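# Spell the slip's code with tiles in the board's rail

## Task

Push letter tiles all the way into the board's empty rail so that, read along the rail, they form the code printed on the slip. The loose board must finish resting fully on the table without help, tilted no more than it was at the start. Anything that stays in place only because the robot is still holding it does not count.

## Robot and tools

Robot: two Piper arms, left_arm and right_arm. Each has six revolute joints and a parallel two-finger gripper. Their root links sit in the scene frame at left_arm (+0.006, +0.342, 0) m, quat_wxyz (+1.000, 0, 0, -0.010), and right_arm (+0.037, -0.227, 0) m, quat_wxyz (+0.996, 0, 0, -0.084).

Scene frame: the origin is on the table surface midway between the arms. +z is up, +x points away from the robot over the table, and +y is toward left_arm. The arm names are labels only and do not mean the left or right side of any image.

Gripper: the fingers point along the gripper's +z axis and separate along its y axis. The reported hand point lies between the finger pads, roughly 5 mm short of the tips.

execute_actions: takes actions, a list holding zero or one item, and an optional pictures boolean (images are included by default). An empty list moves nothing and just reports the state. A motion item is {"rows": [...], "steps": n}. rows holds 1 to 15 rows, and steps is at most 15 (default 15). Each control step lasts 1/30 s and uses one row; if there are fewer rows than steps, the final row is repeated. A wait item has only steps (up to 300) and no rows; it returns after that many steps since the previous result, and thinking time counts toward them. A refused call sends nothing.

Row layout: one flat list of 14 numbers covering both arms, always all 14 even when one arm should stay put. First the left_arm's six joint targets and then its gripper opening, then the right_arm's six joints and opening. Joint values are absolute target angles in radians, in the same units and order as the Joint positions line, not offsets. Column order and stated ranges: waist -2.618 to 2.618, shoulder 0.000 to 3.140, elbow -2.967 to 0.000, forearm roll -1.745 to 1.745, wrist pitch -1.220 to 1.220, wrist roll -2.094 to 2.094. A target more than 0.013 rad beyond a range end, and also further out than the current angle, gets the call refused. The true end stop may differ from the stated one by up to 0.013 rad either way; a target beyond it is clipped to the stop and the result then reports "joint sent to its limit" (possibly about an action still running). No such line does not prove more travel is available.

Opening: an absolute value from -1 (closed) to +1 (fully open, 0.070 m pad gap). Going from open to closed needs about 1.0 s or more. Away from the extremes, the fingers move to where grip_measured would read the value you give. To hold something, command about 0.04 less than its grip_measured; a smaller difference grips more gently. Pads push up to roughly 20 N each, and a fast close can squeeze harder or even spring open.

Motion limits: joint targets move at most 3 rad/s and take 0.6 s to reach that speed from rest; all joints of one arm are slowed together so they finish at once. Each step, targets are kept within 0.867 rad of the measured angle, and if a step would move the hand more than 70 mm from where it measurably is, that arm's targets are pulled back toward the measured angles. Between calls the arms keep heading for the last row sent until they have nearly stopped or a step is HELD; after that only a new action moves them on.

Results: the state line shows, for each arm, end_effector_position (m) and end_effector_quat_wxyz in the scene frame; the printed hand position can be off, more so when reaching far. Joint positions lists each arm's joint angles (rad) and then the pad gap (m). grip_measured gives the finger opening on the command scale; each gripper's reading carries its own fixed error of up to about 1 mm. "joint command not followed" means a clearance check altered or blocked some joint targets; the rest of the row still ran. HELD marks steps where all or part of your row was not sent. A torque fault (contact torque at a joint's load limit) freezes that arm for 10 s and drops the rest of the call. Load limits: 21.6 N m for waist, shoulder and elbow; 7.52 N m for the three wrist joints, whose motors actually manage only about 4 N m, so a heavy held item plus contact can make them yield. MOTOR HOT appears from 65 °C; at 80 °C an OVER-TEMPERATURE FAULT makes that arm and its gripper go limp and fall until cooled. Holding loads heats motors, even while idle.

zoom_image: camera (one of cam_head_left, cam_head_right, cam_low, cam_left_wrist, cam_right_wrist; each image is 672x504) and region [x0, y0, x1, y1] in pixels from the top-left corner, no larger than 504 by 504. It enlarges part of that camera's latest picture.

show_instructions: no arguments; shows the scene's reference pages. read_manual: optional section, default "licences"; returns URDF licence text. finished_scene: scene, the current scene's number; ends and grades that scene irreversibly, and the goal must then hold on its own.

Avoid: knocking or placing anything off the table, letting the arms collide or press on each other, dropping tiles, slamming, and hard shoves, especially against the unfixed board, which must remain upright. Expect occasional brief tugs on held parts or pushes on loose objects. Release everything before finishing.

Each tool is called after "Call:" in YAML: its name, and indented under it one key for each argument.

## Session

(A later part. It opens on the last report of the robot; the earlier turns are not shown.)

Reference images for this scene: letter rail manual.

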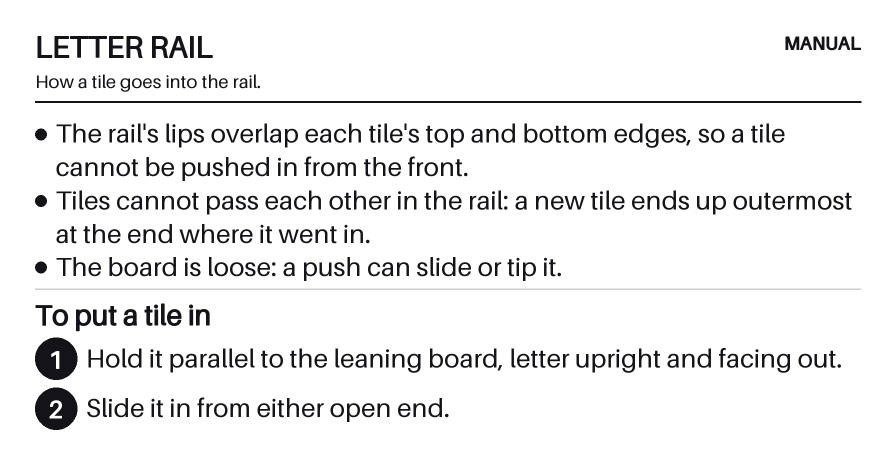

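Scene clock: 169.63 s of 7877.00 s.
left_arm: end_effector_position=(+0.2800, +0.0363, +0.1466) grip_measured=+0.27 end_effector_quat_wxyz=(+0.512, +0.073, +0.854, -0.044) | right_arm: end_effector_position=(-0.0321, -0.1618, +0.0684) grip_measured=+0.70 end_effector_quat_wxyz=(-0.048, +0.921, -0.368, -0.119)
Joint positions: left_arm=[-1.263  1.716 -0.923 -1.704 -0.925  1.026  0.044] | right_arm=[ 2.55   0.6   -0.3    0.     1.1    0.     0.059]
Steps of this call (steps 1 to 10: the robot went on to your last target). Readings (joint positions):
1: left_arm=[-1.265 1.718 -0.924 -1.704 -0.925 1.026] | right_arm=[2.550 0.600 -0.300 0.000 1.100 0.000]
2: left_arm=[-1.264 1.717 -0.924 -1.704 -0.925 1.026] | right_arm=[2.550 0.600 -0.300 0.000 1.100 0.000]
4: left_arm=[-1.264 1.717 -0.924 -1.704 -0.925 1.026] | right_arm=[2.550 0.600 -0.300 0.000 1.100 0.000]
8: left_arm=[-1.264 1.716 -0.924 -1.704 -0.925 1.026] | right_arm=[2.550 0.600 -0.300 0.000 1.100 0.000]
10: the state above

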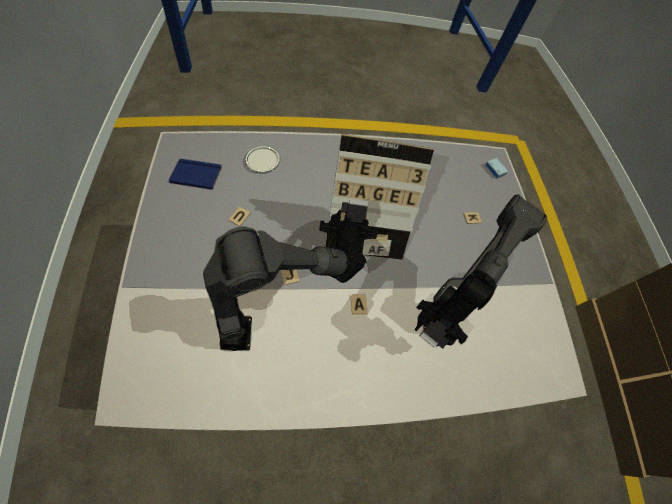

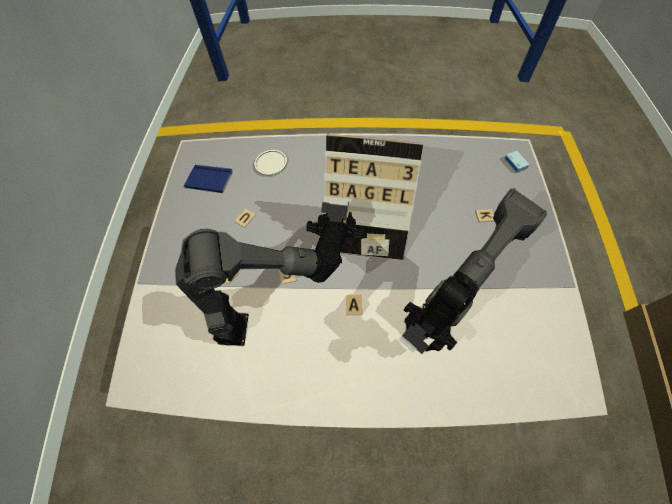

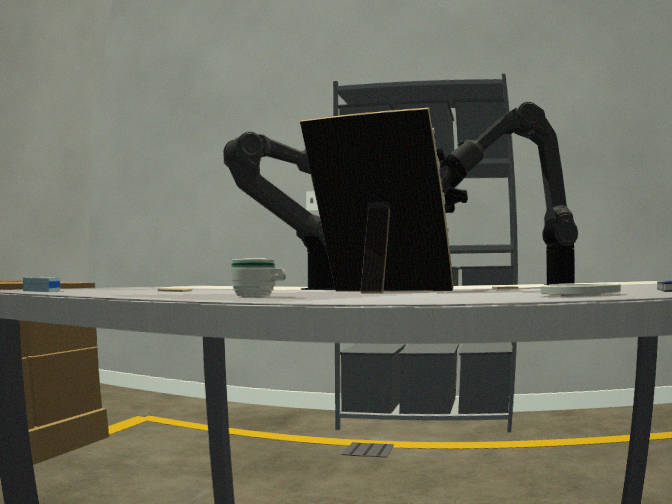

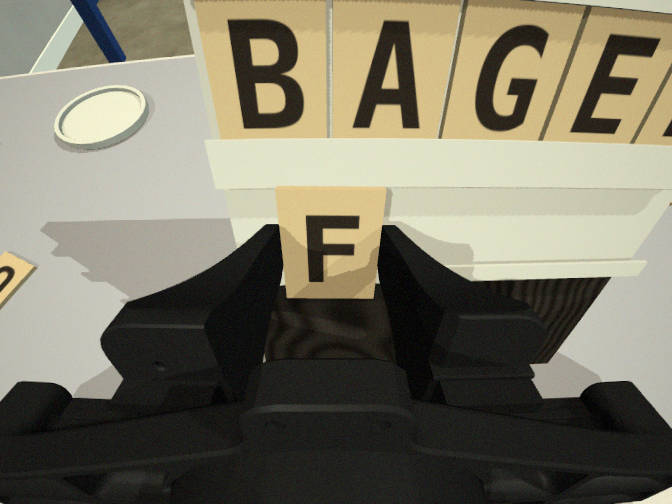

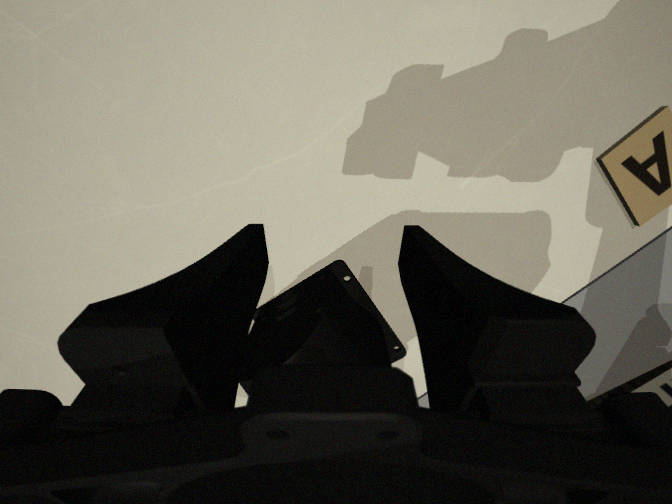

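Call:
execute_actions:
  actions:
    - {"rows":[[-1.092,1.499,-0.6703,-1.572,-0.792,0.995,0.2,2.55,0.6,-0.3,0,1.1,0,0.7]],"steps":15}
  pictures: false

Call:
execute_actions:
  actions:
    - {"rows":[[-1.0648,1.5394,-0.6703,-1.5061,-0.7763,0.9315,0.2,2.55,0.6,-0.3,0,1.1,0,0.7]],"steps":15}
  pictures: false

Call:
execute_actions:
  actions:
    - {"rows":[[-1.0732,1.5472,-0.6793,-1.5136,-0.7823,0.9336,0.2,2.55,0.6,-0.3,0,1.1,0,0.7]],"steps":15}

Call:
zoom_image:
  camera: "cam_left_wrist"
  region: [310,130,490,310]

Scene clock: 186.67 s of 7877.00 s.
left_arm: end_effector_position=(+0.2956, +0.1146, +0.1492) grip_measured=+0.27 end_effector_quat_wxyz=(+0.511, +0.073, +0.856, -0.043) | right_arm: end_effector_position=(-0.0321, -0.1618, +0.0684) grip_measured=+0.70 end_effector_quat_wxyz=(-0.048, +0.921, -0.368, -0.119)
Joint positions: left_arm=[-1.09   1.496 -0.668 -1.571 -0.792  0.995  0.044] | right_arm=[ 2.55   0.6   -0.3    0.     1.1    0.     0.059]
Steps of this call (steps 1 to 15: the robot went on to your last target; steps 16 to 90: nothing new was sent; then 13.53 s passed at rest; steps 91 to 105: all 15 steps of this action). Readings (joint positions):
91: left_arm=[-1.262 1.714 -0.922 -1.703 -0.925 1.026] | right_arm=[2.550 0.600 -0.300 0.000 1.100 0.000]
92: left_arm=[-1.258 1.709 -0.915 -1.699 -0.921 1.026] | right_arm=[2.550 0.600 -0.300 0.000 1.100 0.000]
94: left_arm=[-1.236 1.681 -0.882 -1.682 -0.904 1.022] | right_arm=[2.550 0.600 -0.300 0.000 1.100 0.000]
98: left_arm=[-1.149 1.572 -0.755 -1.616 -0.838 1.006] | right_arm=[2.550 0.600 -0.300 0.000 1.100 0.000]
105: the state above

Scene clock: 187.17 s of 7877.00 s.
left_arm: end_effector_position=(+0.3036, +0.1114, +0.1403) grip_measured=+0.27 end_effector_quat_wxyz=(+0.512, +0.073, +0.855, -0.043) | right_arm: end_effector_position=(-0.0321, -0.1618, +0.0684) grip_measured=+0.70 end_effector_quat_wxyz=(-0.048, +0.921, -0.368, -0.119)
Joint positions: left_arm=[-1.065  1.541 -0.67  -1.506 -0.775  0.931  0.044] | right_arm=[ 2.55  0.6  -0.3   0.    1.1   0.    0.06]
Steps of this call (steps 1 to 15: all 15 steps of this action). Readings (joint positions):
1: left_arm=[-1.090 1.497 -0.668 -1.570 -0.792 0.994] | right_arm=[2.550 0.600 -0.300 0.000 1.100 0.000]
2: left_arm=[-1.088 1.502 -0.668 -1.564 -0.790 0.987] | right_arm=[2.550 0.600 -0.300 0.000 1.100 0.000]
4: left_arm=[-1.076 1.521 -0.669 -1.532 -0.783 0.956] | right_arm=[2.550 0.600 -0.300 0.000 1.100 0.000]
8: left_arm=[-1.065 1.541 -0.669 -1.504 -0.775 0.929] | right_arm=[2.550 0.600 -0.300 0.000 1.100 0.000]
15: the state above

Scene clock: 187.67 s of 7877.00 s.
left_arm: end_effector_position=(+0.3033, +0.1085, +0.1415) grip_measured=+0.27 end_effector_quat_wxyz=(+0.513, +0.072, +0.854, -0.044) | right_arm: end_effector_position=(-0.0321, -0.1618, +0.0684) grip_measured=+0.70 end_effector_quat_wxyz=(-0.048, +0.921, -0.368, -0.119)
Joint positions: left_arm=[-1.073  1.546 -0.681 -1.514 -0.782  0.934  0.044] | right_arm=[ 2.55   0.6   -0.3    0.     1.1    0.     0.059]
Steps of this call (steps 1 to 15: all 15 steps of this action). Readings (joint positions):
1: left_arm=[-1.066 1.541 -0.671 -1.507 -0.776 0.932] | right_arm=[2.550 0.600 -0.300 0.000 1.100 0.000]
2: left_arm=[-1.070 1.545 -0.677 -1.512 -0.780 0.933] | right_arm=[2.550 0.600 -0.300 0.000 1.100 0.000]
4: left_arm=[-1.073 1.546 -0.681 -1.514 -0.782 0.934] | right_arm=[2.550 0.600 -0.300 0.000 1.100 0.000]
8: left_arm=[-1.073 1.546 -0.681 -1.514 -0.782 0.934] | right_arm=[2.550 0.600 -0.300 0.000 1.100 0.000]
15: the state above

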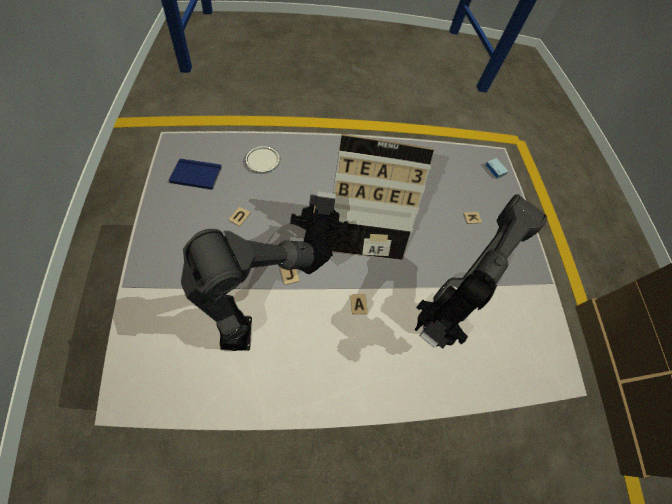

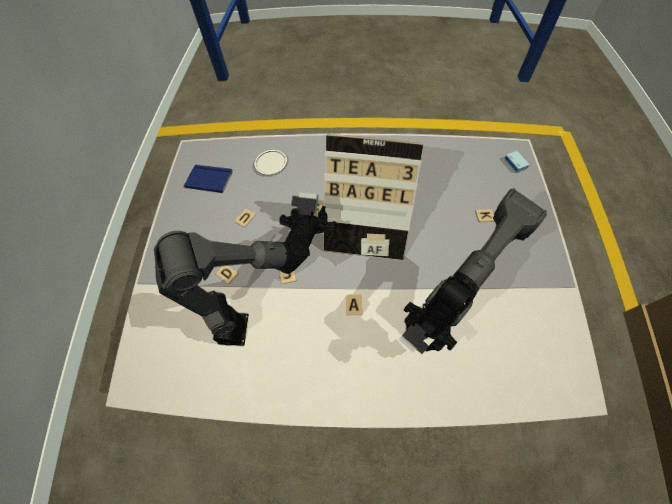

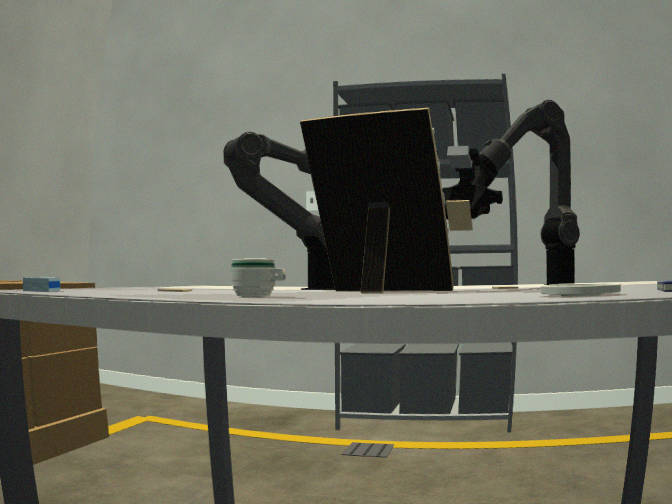

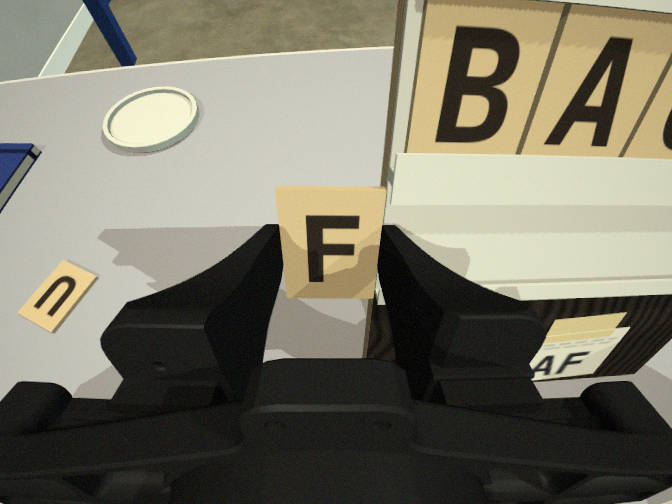

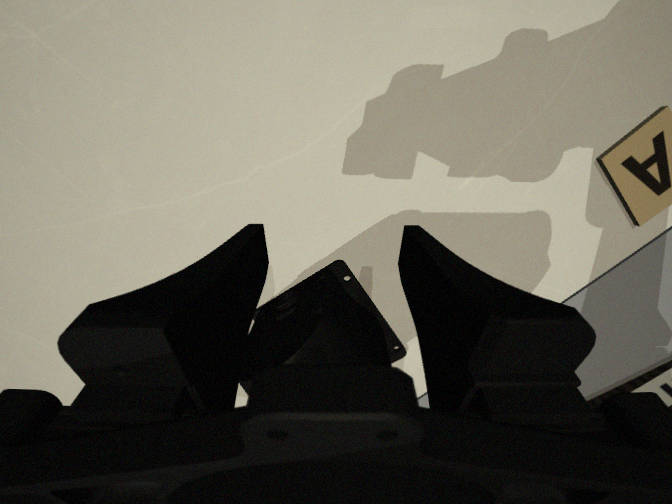

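Region (310, 130, 490, 310) of cam_left_wrist's 672x504 image, scaled by 2.800, with more detail than that image has.

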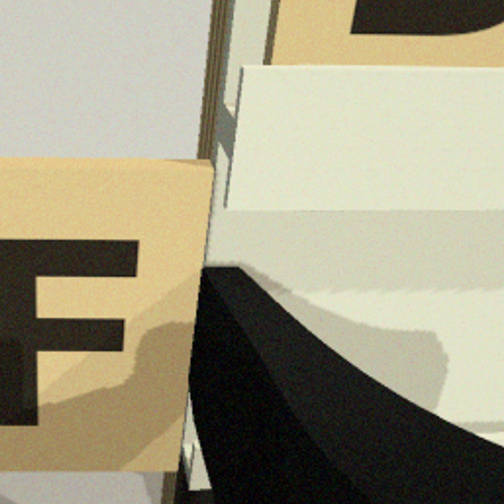

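Call:
execute_actions:
  actions:
    - {"rows":[[-1.0701,1.5512,-0.6803,-1.5093,-0.7803,0.9305,0.2,2.55,0.6,-0.3,0,1.1,0,0.7],[-1.0701,1.5512,-0.6803,-1.5093,-0.7803,0.9305,0.2,2.55,0.6,-0.3,0,1.1,0,0.7],[-1.0701,1.5512,-0.6803,-1.5093,-0.7803,0.9305,0.2,2.55,0.6,-0.3,0,1.1,0,0.7],[-1.0701,1.5512,-0.6803,-1.5093,-0.7803,0.9305,0.2,2.55,0.6,-0.3,0,1.1,0,0.7],[-1.0729,1.5538,-0.6833,-1.5118,-0.7823,0.9312,0.2,2.55,0.6,-0.3,0,1.1,0,0.7],[-1.0729,1.5538,-0.6833,-1.5118,-0.7823,0.9312,0.2,2.55,0.6,-0.3,0,1.1,0,0.7],[-1.0757,1.5564,-0.6863,-1.5143,-0.7843,0.9319,0.2,2.55,0.6,-0.3,0,1.1,0,0.7],[-1.0757,1.5564,-0.6863,-1.5143,-0.7843,0.9319,0.2,2.55,0.6,-0.3,0,1.1,0,0.7],[-1.0785,1.559,-0.6893,-1.5168,-0.7863,0.9326,0.2,2.55,0.6,-0.3,0,1.1,0,0.7],[-1.0785,1.559,-0.6893,-1.5168,-0.7863,0.9326,0.2,2.55,0.6,-0.3,0,1.1,0,0.7],[-1.0813,1.5616,-0.6923,-1.5193,-0.7883,0.9333,0.2,2.55,0.6,-0.3,0,1.1,0,0.7]],"steps":15}

Call:
zoom_image:
  camera: "cam_left_wrist"
  region: [310,130,490,310]

Scene clock: 197.90 s of 7877.00 s.
left_arm: end_effector_position=(+0.3034, +0.1054, +0.1397) grip_measured=+0.27 end_effector_quat_wxyz=(+0.512, +0.072, +0.855, -0.042) | right_arm: end_effector_position=(-0.0321, -0.1618, +0.0684) grip_measured=+0.70 end_effector_quat_wxyz=(-0.048, +0.921, -0.368, -0.119)
Joint positions: left_arm=[-1.08   1.562 -0.691 -1.52  -0.79   0.933  0.044] | right_arm=[ 2.55  0.6  -0.3   0.    1.1   0.    0.06]
Steps of this call (steps 1 to 15: the robot went on to your last target; steps 16 to 90: nothing new was sent; then 6.73 s passed at rest; steps 91 to 105: all 15 steps of this action). Readings (joint positions):
91: left_arm=[-1.073 1.548 -0.679 -1.512 -0.782 0.933] | right_arm=[2.550 0.600 -0.300 0.000 1.100 0.000]
92: left_arm=[-1.071 1.551 -0.679 -1.509 -0.782 0.930] | right_arm=[2.550 0.600 -0.300 0.000 1.100 0.000]
94: left_arm=[-1.071 1.552 -0.679 -1.509 -0.782 0.930] | right_arm=[2.550 0.600 -0.300 0.000 1.100 0.000]
98: left_arm=[-1.076 1.557 -0.684 -1.513 -0.784 0.931] | right_arm=[2.550 0.600 -0.300 0.000 1.100 0.000]
105: the state above

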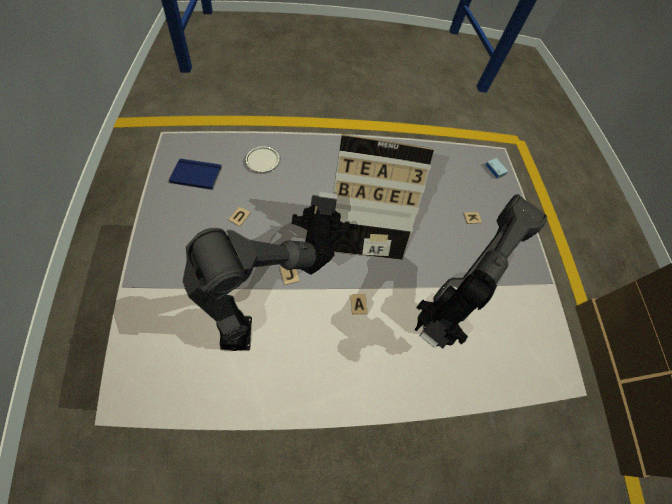

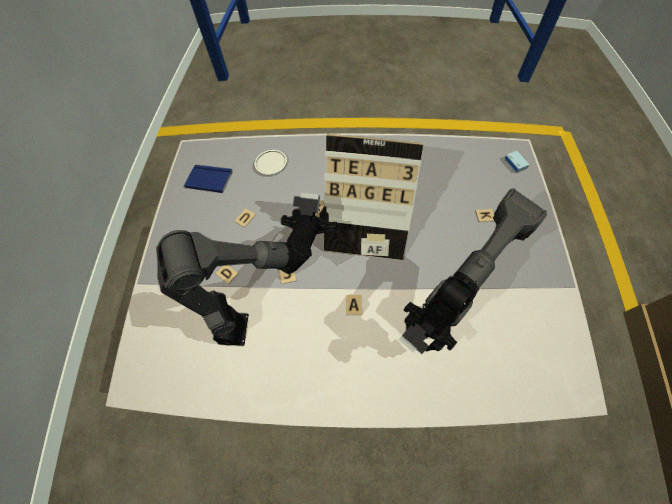

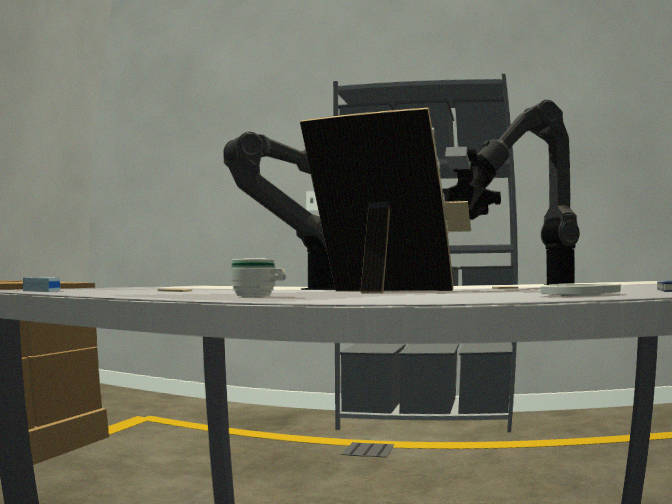

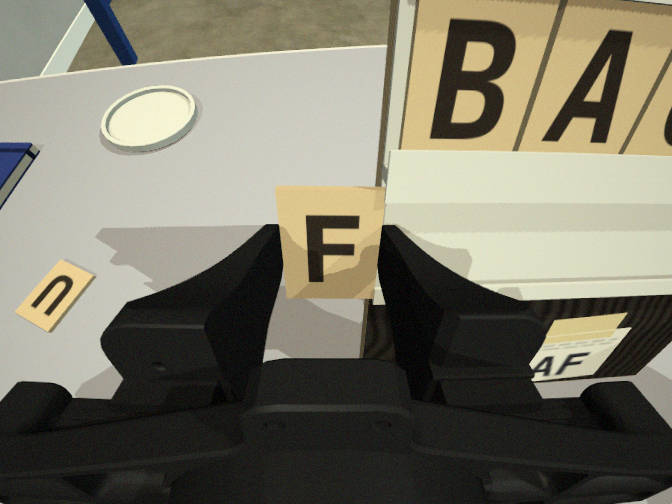

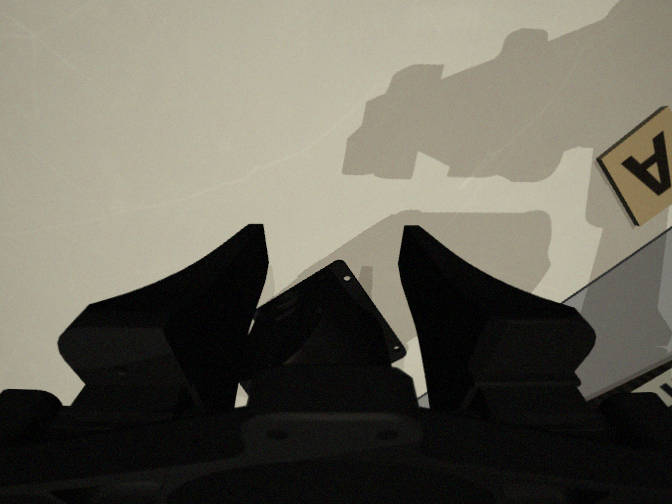

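Region (310, 130, 490, 310) of cam_left_wrist's 672x504 image, scaled by 2.800, with more detail than that image has.

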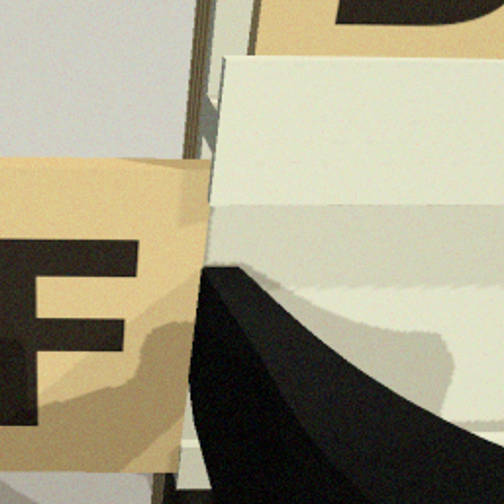

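Call:
execute_actions:
  actions:
    - {"rows":[[-1.0701,1.5512,-0.6803,-1.5093,-0.7803,0.9305,0.2,2.55,0.6,-0.3,0,1.1,0,0.7],[-1.0701,1.5512,-0.6803,-1.5093,-0.7803,0.9305,0.2,2.55,0.6,-0.3,0,1.1,0,0.7],[-1.0701,1.5512,-0.6803,-1.5093,-0.7803,0.9305,0.2,2.55,0.6,-0.3,0,1.1,0,0.7],[-1.0701,1.5512,-0.6803,-1.5093,-0.7803,0.9305,0.2,2.55,0.6,-0.3,0,1.1,0,0.7],[-1.0638,1.5526,-0.6859,-1.5089,-0.7758,0.9358,0.2,2.55,0.6,-0.3,0,1.1,0,0.7]],"steps":15}
  pictures: false

Call:
execute_actions:
  actions:
    - {"rows":[[-1.0666,1.5552,-0.6889,-1.5114,-0.7778,0.9365,0.2,2.55,0.6,-0.3,0,1.1,0,0.7],[-1.0666,1.5552,-0.6889,-1.5114,-0.7778,0.9365,0.2,2.55,0.6,-0.3,0,1.1,0,0.7],[-1.0694,1.5578,-0.6919,-1.5139,-0.7798,0.9372,0.2,2.55,0.6,-0.3,0,1.1,0,0.7],[-1.0694,1.5578,-0.6919,-1.5139,-0.7798,0.9372,0.2,2.55,0.6,-0.3,0,1.1,0,0.7],[-1.0722,1.5604,-0.6949,-1.5164,-0.7818,0.9379,0.2,2.55,0.6,-0.3,0,1.1,0,0.7],[-1.0722,1.5604,-0.6949,-1.5164,-0.7818,0.9379,0.2,2.55,0.6,-0.3,0,1.1,0,0.7],[-1.075,1.563,-0.6979,-1.5189,-0.7838,0.9386,0.2,2.55,0.6,-0.3,0,1.1,0,0.7],[-1.075,1.563,-0.6979,-1.5189,-0.7838,0.9386,0.2,2.55,0.6,-0.3,0,1.1,0,0.7],[-1.0777,1.5656,-0.7009,-1.5214,-0.7857,0.9393,0.2,2.55,0.6,-0.3,0,1.1,0,0.7]],"steps":15}

Call:
zoom_image:
  camera: "cam_left_wrist"
  region: [310,130,490,310]

Scene clock: 218.40 s of 7877.00 s.
left_arm: end_effector_position=(+0.3053, +0.1072, +0.1415) grip_measured=+0.27 end_effector_quat_wxyz=(+0.513, +0.074, +0.854, -0.045) | right_arm: end_effector_position=(-0.0321, -0.1618, +0.0684) grip_measured=+0.70 end_effector_quat_wxyz=(-0.048, +0.921, -0.368, -0.119)
Joint positions: left_arm=[-1.065  1.551 -0.686 -1.507 -0.774  0.936  0.044] | right_arm=[ 2.55   0.6   -0.3    0.     1.1    0.     0.059]
Steps of this call (steps 1 to 15: the robot went on to your last target; steps 16 to 90: nothing new was sent; then 17.00 s passed at rest; steps 91 to 105: all 15 steps of this action). Readings (joint positions):
91: left_arm=[-1.081 1.561 -0.692 -1.518 -0.787 0.933] | right_arm=[2.550 0.600 -0.300 0.000 1.100 0.000]
92: left_arm=[-1.076 1.556 -0.688 -1.512 -0.779 0.932] | right_arm=[2.550 0.600 -0.300 0.000 1.100 0.000]
94: left_arm=[-1.073 1.551 -0.683 -1.508 -0.773 0.930] | right_arm=[2.550 0.600 -0.300 0.000 1.100 0.000]
98: left_arm=[-1.068 1.551 -0.686 -1.507 -0.769 0.935] | right_arm=[2.550 0.600 -0.300 0.000 1.100 0.000]
105: the state above

Scene clock: 218.90 s of 7877.00 s.
left_arm: end_effector_position=(+0.3049, +0.1032, +0.1409) grip_measured=+0.27 end_effector_quat_wxyz=(+0.513, +0.072, +0.855, -0.043) | right_arm: end_effector_position=(-0.0321, -0.1618, +0.0684) grip_measured=+0.70 end_effector_quat_wxyz=(-0.048, +0.921, -0.368, -0.119)
Joint positions: left_arm=[-1.077  1.566 -0.701 -1.521 -0.786  0.939  0.044] | right_arm=[ 2.55   0.6   -0.3    0.     1.1    0.     0.059]
Steps of this call (steps 1 to 15: all 15 steps of this action). Readings (joint positions):
1: left_arm=[-1.066 1.552 -0.687 -1.508 -0.775 0.936] | right_arm=[2.550 0.600 -0.300 0.000 1.100 0.000]
2: left_arm=[-1.067 1.554 -0.689 -1.510 -0.777 0.937] | right_arm=[2.550 0.600 -0.300 0.000 1.100 0.000]
4: left_arm=[-1.069 1.557 -0.692 -1.513 -0.779 0.937] | right_arm=[2.550 0.600 -0.300 0.000 1.100 0.000]
8: left_arm=[-1.074 1.563 -0.698 -1.519 -0.784 0.939] | right_arm=[2.550 0.600 -0.300 0.000 1.100 0.000]
15: the state above

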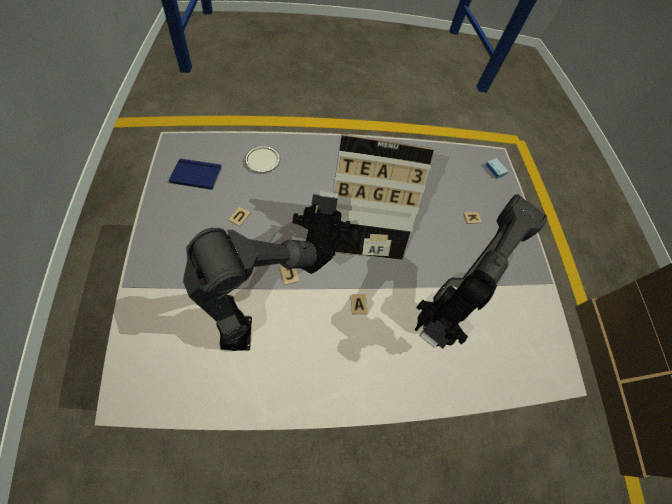

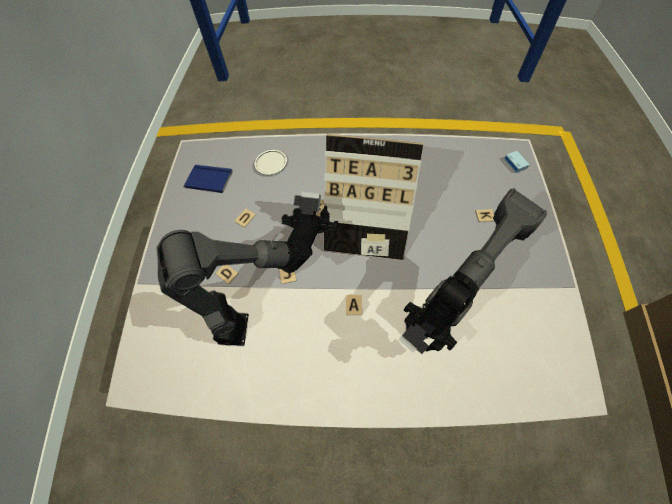

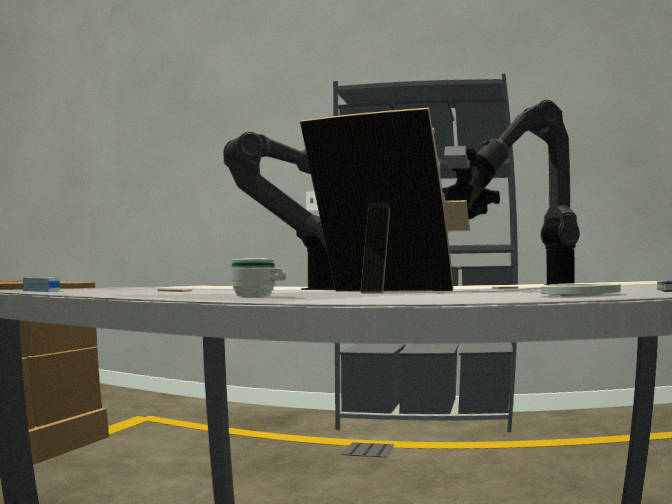

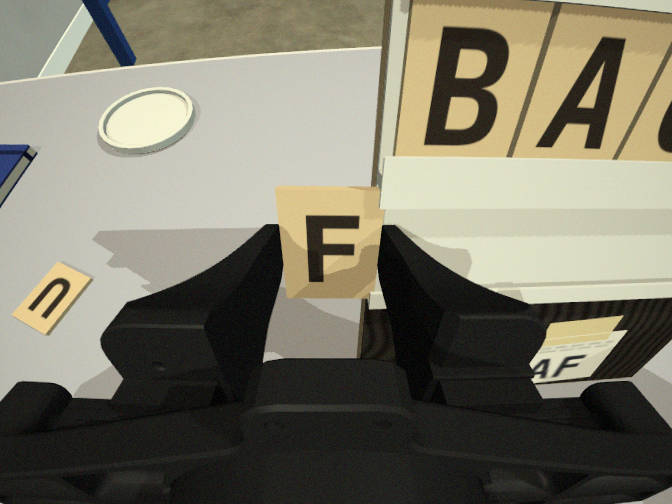

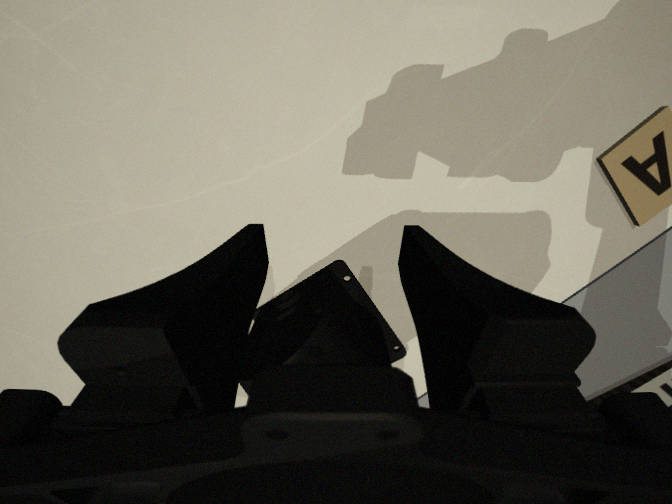

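Region (310, 130, 490, 310) of cam_left_wrist's 672x504 image, scaled by 2.800, with more detail than that image has.

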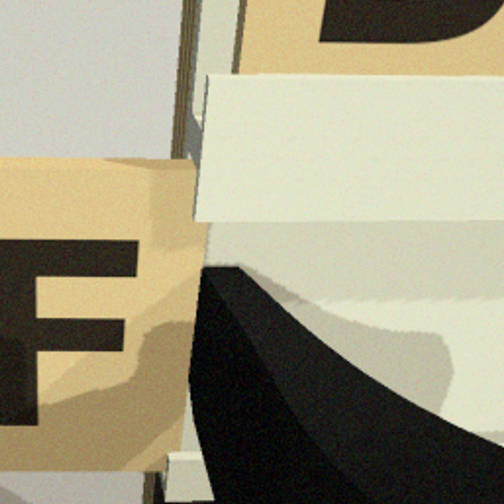

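Call:
execute_actions:
  actions:
    - {"rows":[[-1.0827,1.5706,-0.707,-1.526,-0.7892,0.941,0.2,2.55,0.6,-0.3,0,1.1,0,0.7],[-1.0877,1.5757,-0.7131,-1.5305,-0.7927,0.9426,0.2,2.55,0.6,-0.3,0,1.1,0,0.7],[-1.0926,1.5807,-0.7193,-1.535,-0.7961,0.9443,0.2,2.55,0.6,-0.3,0,1.1,0,0.7],[-1.0975,1.5858,-0.7255,-1.5395,-0.7995,0.946,0.2,2.55,0.6,-0.3,0,1.1,0,0.7],[-1.1023,1.5908,-0.7317,-1.544,-0.8029,0.9477,0.2,2.55,0.6,-0.3,0,1.1,0,0.7],[-1.1071,1.5958,-0.7379,-1.5484,-0.8063,0.9494,0.2,2.55,0.6,-0.3,0,1.1,0,0.7],[-1.1119,1.6009,-0.7441,-1.5528,-0.8096,0.9511,0.2,2.55,0.6,-0.3,0,1.1,0,0.7],[-1.1166,1.6059,-0.7504,-1.5572,-0.8129,0.9528,0.2,2.55,0.6,-0.3,0,1.1,0,0.7],[-1.1213,1.611,-0.7567,-1.5616,-0.8162,0.9545,0.2,2.55,0.6,-0.3,0,1.1,0,0.7],[-1.1259,1.616,-0.763,-1.566,-0.8195,0.9562,0.2,2.55,0.6,-0.3,0,1.1,0,0.7]],"steps":15}

Call:
zoom_image:
  camera: "cam_left_wrist"
  region: [250,130,430,310]

Scene clock: 242.03 s of 7877.00 s.
left_arm: end_effector_position=(+0.3014, +0.0836, +0.1409) grip_measured=+0.27 end_effector_quat_wxyz=(+0.513, +0.072, +0.854, -0.043) | right_arm: end_effector_position=(-0.0321, -0.1618, +0.0684) grip_measured=+0.70 end_effector_quat_wxyz=(-0.048, +0.921, -0.368, -0.119)
Joint positions: left_arm=[-1.126  1.617 -0.764 -1.567 -0.821  0.956  0.044] | right_arm=[ 2.55   0.6   -0.3    0.     1.1    0.     0.059]
Steps of this call (steps 1 to 15: the robot went on to your last target; steps 16 to 90: nothing new was sent; then 19.63 s passed at rest; steps 91 to 105: all 15 steps of this action). Readings (joint positions):
91: left_arm=[-1.079 1.566 -0.701 -1.522 -0.786 0.939] | right_arm=[2.550 0.600 -0.300 0.000 1.100 0.000]
92: left_arm=[-1.084 1.570 -0.706 -1.527 -0.791 0.940] | right_arm=[2.550 0.600 -0.300 0.000 1.100 0.000]
94: left_arm=[-1.094 1.581 -0.719 -1.537 -0.799 0.944] | right_arm=[2.550 0.600 -0.300 0.000 1.100 0.000]
98: left_arm=[-1.114 1.603 -0.746 -1.555 -0.812 0.952] | right_arm=[2.550 0.600 -0.300 0.000 1.100 0.000]
105: the state above

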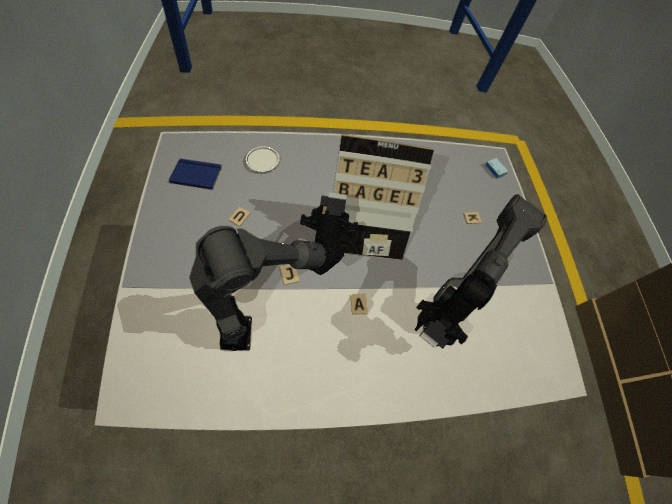

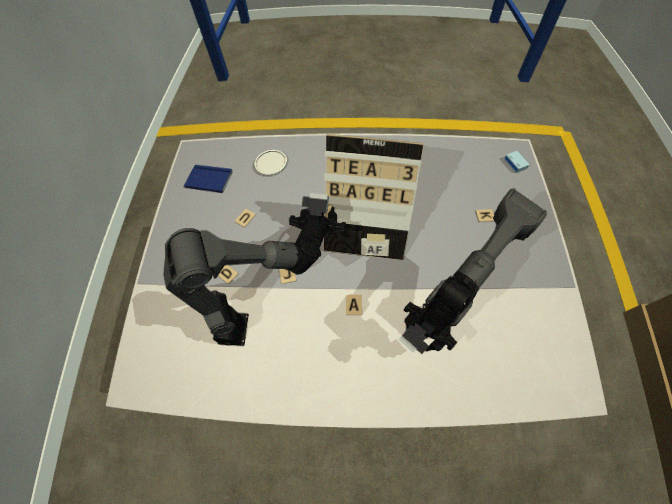

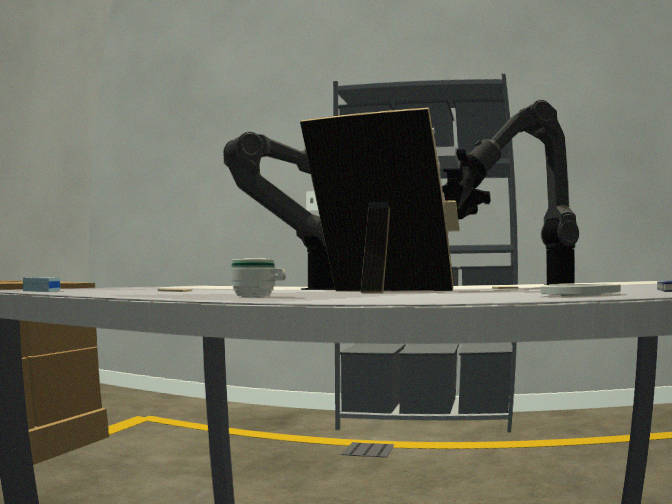

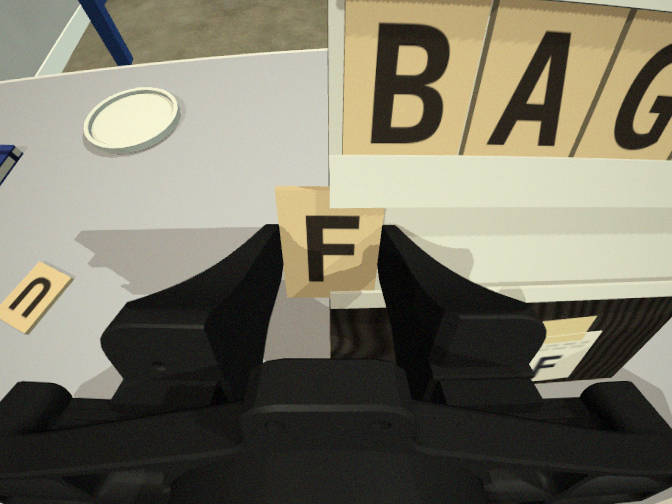

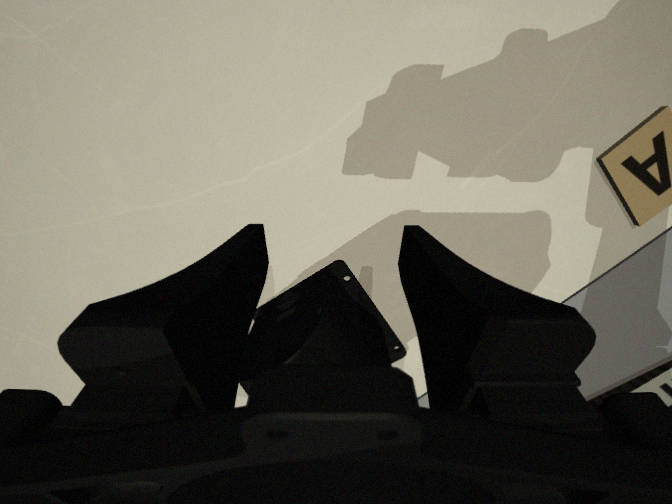

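Region (250, 130, 430, 310) of cam_left_wrist's 672x504 image, scaled by 2.800, with more detail than that image has.

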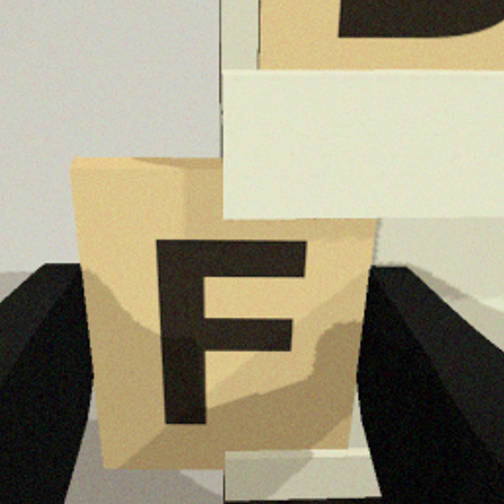

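Call:
execute_actions:
  actions:
    - {"rows":[[-1.1298,1.6232,-0.7713,-1.5698,-0.8224,0.9575,0.2,2.55,0.6,-0.3,0,1.1,0,0.7],[-1.1346,1.63,-0.7796,-1.5744,-0.826,0.9594,0.2,2.55,0.6,-0.3,0,1.1,0,0.7],[-1.1399,1.6367,-0.7879,-1.5795,-0.8298,0.9617,0.2,2.55,0.6,-0.3,0,1.1,0,0.7],[-1.1452,1.6434,-0.7963,-1.5846,-0.8336,0.964,0.2,2.55,0.6,-0.3,0,1.1,0,0.7],[-1.1504,1.65,-0.8047,-1.5897,-0.8374,0.9663,0.2,2.55,0.6,-0.3,0,1.1,0,0.7],[-1.1555,1.6567,-0.8132,-1.5948,-0.8412,0.9686,0.2,2.55,0.6,-0.3,0,1.1,0,0.7],[-1.1606,1.6634,-0.8218,-1.5999,-0.8449,0.971,0.2,2.55,0.6,-0.3,0,1.1,0,0.7],[-1.1656,1.67,-0.8304,-1.6049,-0.8486,0.9734,0.2,2.55,0.6,-0.3,0,1.1,0,0.7],[-1.1705,1.6767,-0.8391,-1.6099,-0.8523,0.9758,0.2,2.55,0.6,-0.3,0,1.1,0,0.7],[-1.1753,1.6834,-0.8479,-1.6149,-0.8559,0.9782,0.2,2.55,0.6,-0.3,0,1.1,0,0.7]],"steps":15}

Call:
zoom_image:
  camera: "cam_left_wrist"
  region: [250,130,430,310]

Scene clock: 252.90 s of 7877.00 s.
left_arm: end_effector_position=(+0.2982, +0.0586, +0.1407) grip_measured=+0.27 end_effector_quat_wxyz=(+0.513, +0.072, +0.854, -0.044) | right_arm: end_effector_position=(-0.0321, -0.1618, +0.0684) grip_measured=+0.70 end_effector_quat_wxyz=(-0.048, +0.921, -0.368, -0.119)
Joint positions: left_arm=[-1.176  1.684 -0.849 -1.615 -0.857  0.979  0.044] | right_arm=[ 2.55   0.6   -0.3    0.     1.1    0.     0.059]
Steps of this call (steps 1 to 15: the robot went on to your last target; steps 16 to 90: nothing new was sent; then 7.37 s passed at rest; steps 91 to 105: all 15 steps of this action). Readings (joint positions):
91: left_arm=[-1.126 1.616 -0.763 -1.566 -0.820 0.956] | right_arm=[2.550 0.600 -0.300 0.000 1.100 0.000]
92: left_arm=[-1.128 1.621 -0.768 -1.569 -0.824 0.956] | right_arm=[2.550 0.600 -0.300 0.000 1.100 0.000]
94: left_arm=[-1.139 1.635 -0.787 -1.580 -0.832 0.961] | right_arm=[2.550 0.600 -0.300 0.000 1.100 0.000]
98: left_arm=[-1.161 1.664 -0.823 -1.601 -0.847 0.971] | right_arm=[2.550 0.600 -0.300 0.000 1.100 0.000]
105: the state above

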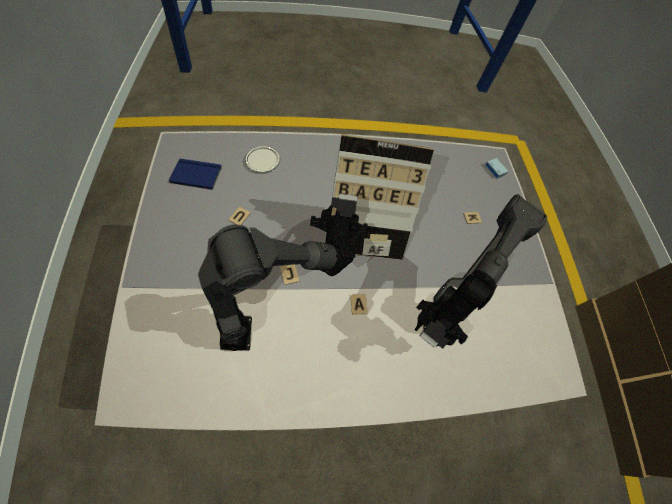

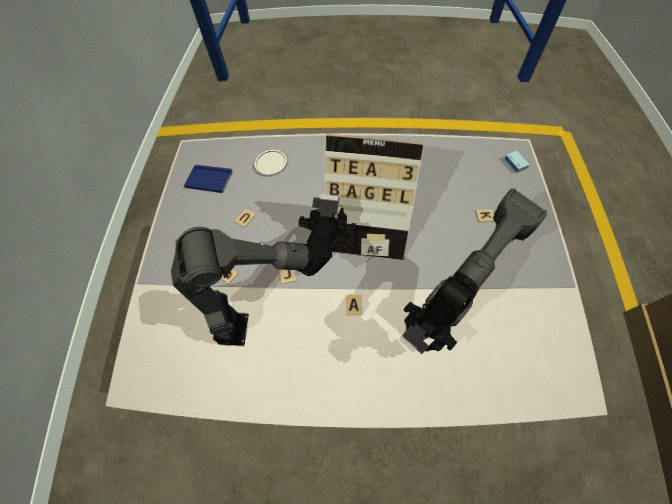

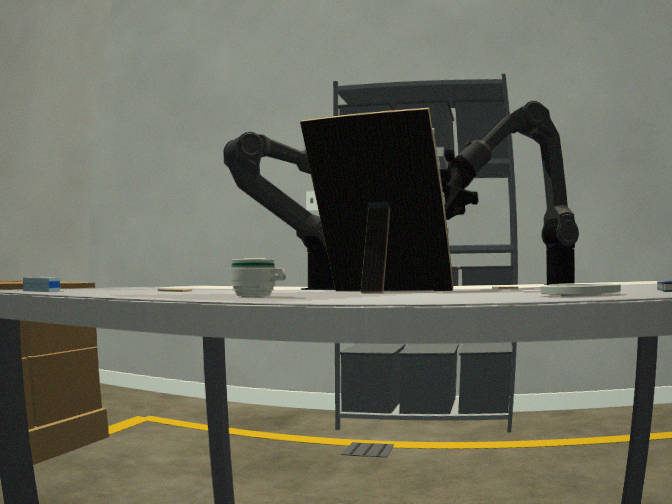

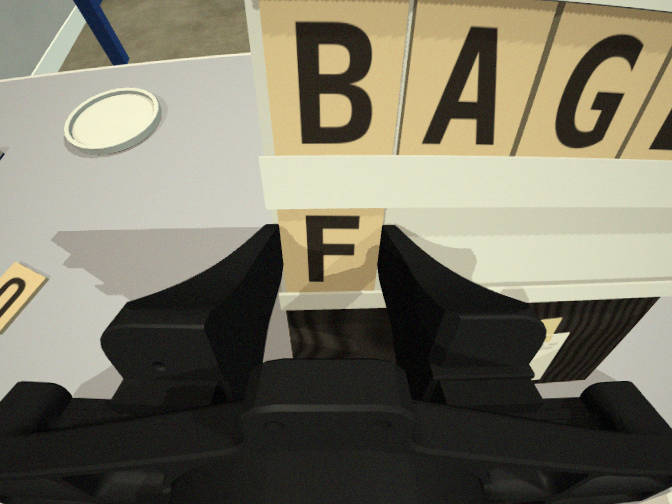

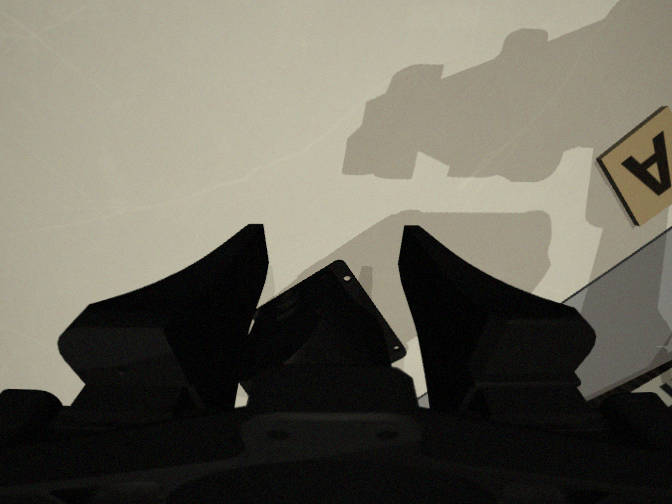

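Region (250, 130, 430, 310) of cam_left_wrist's 672x504 image, scaled by 2.800, with more detail than that image has.

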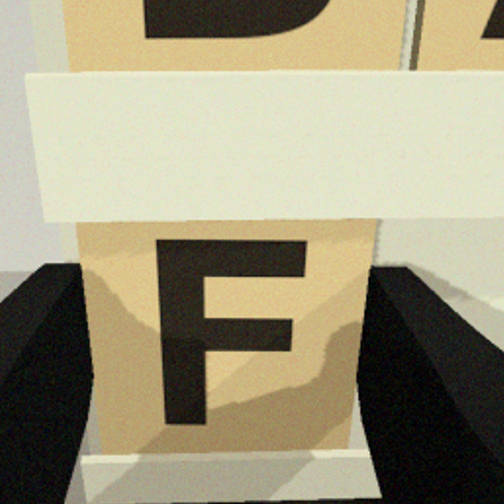

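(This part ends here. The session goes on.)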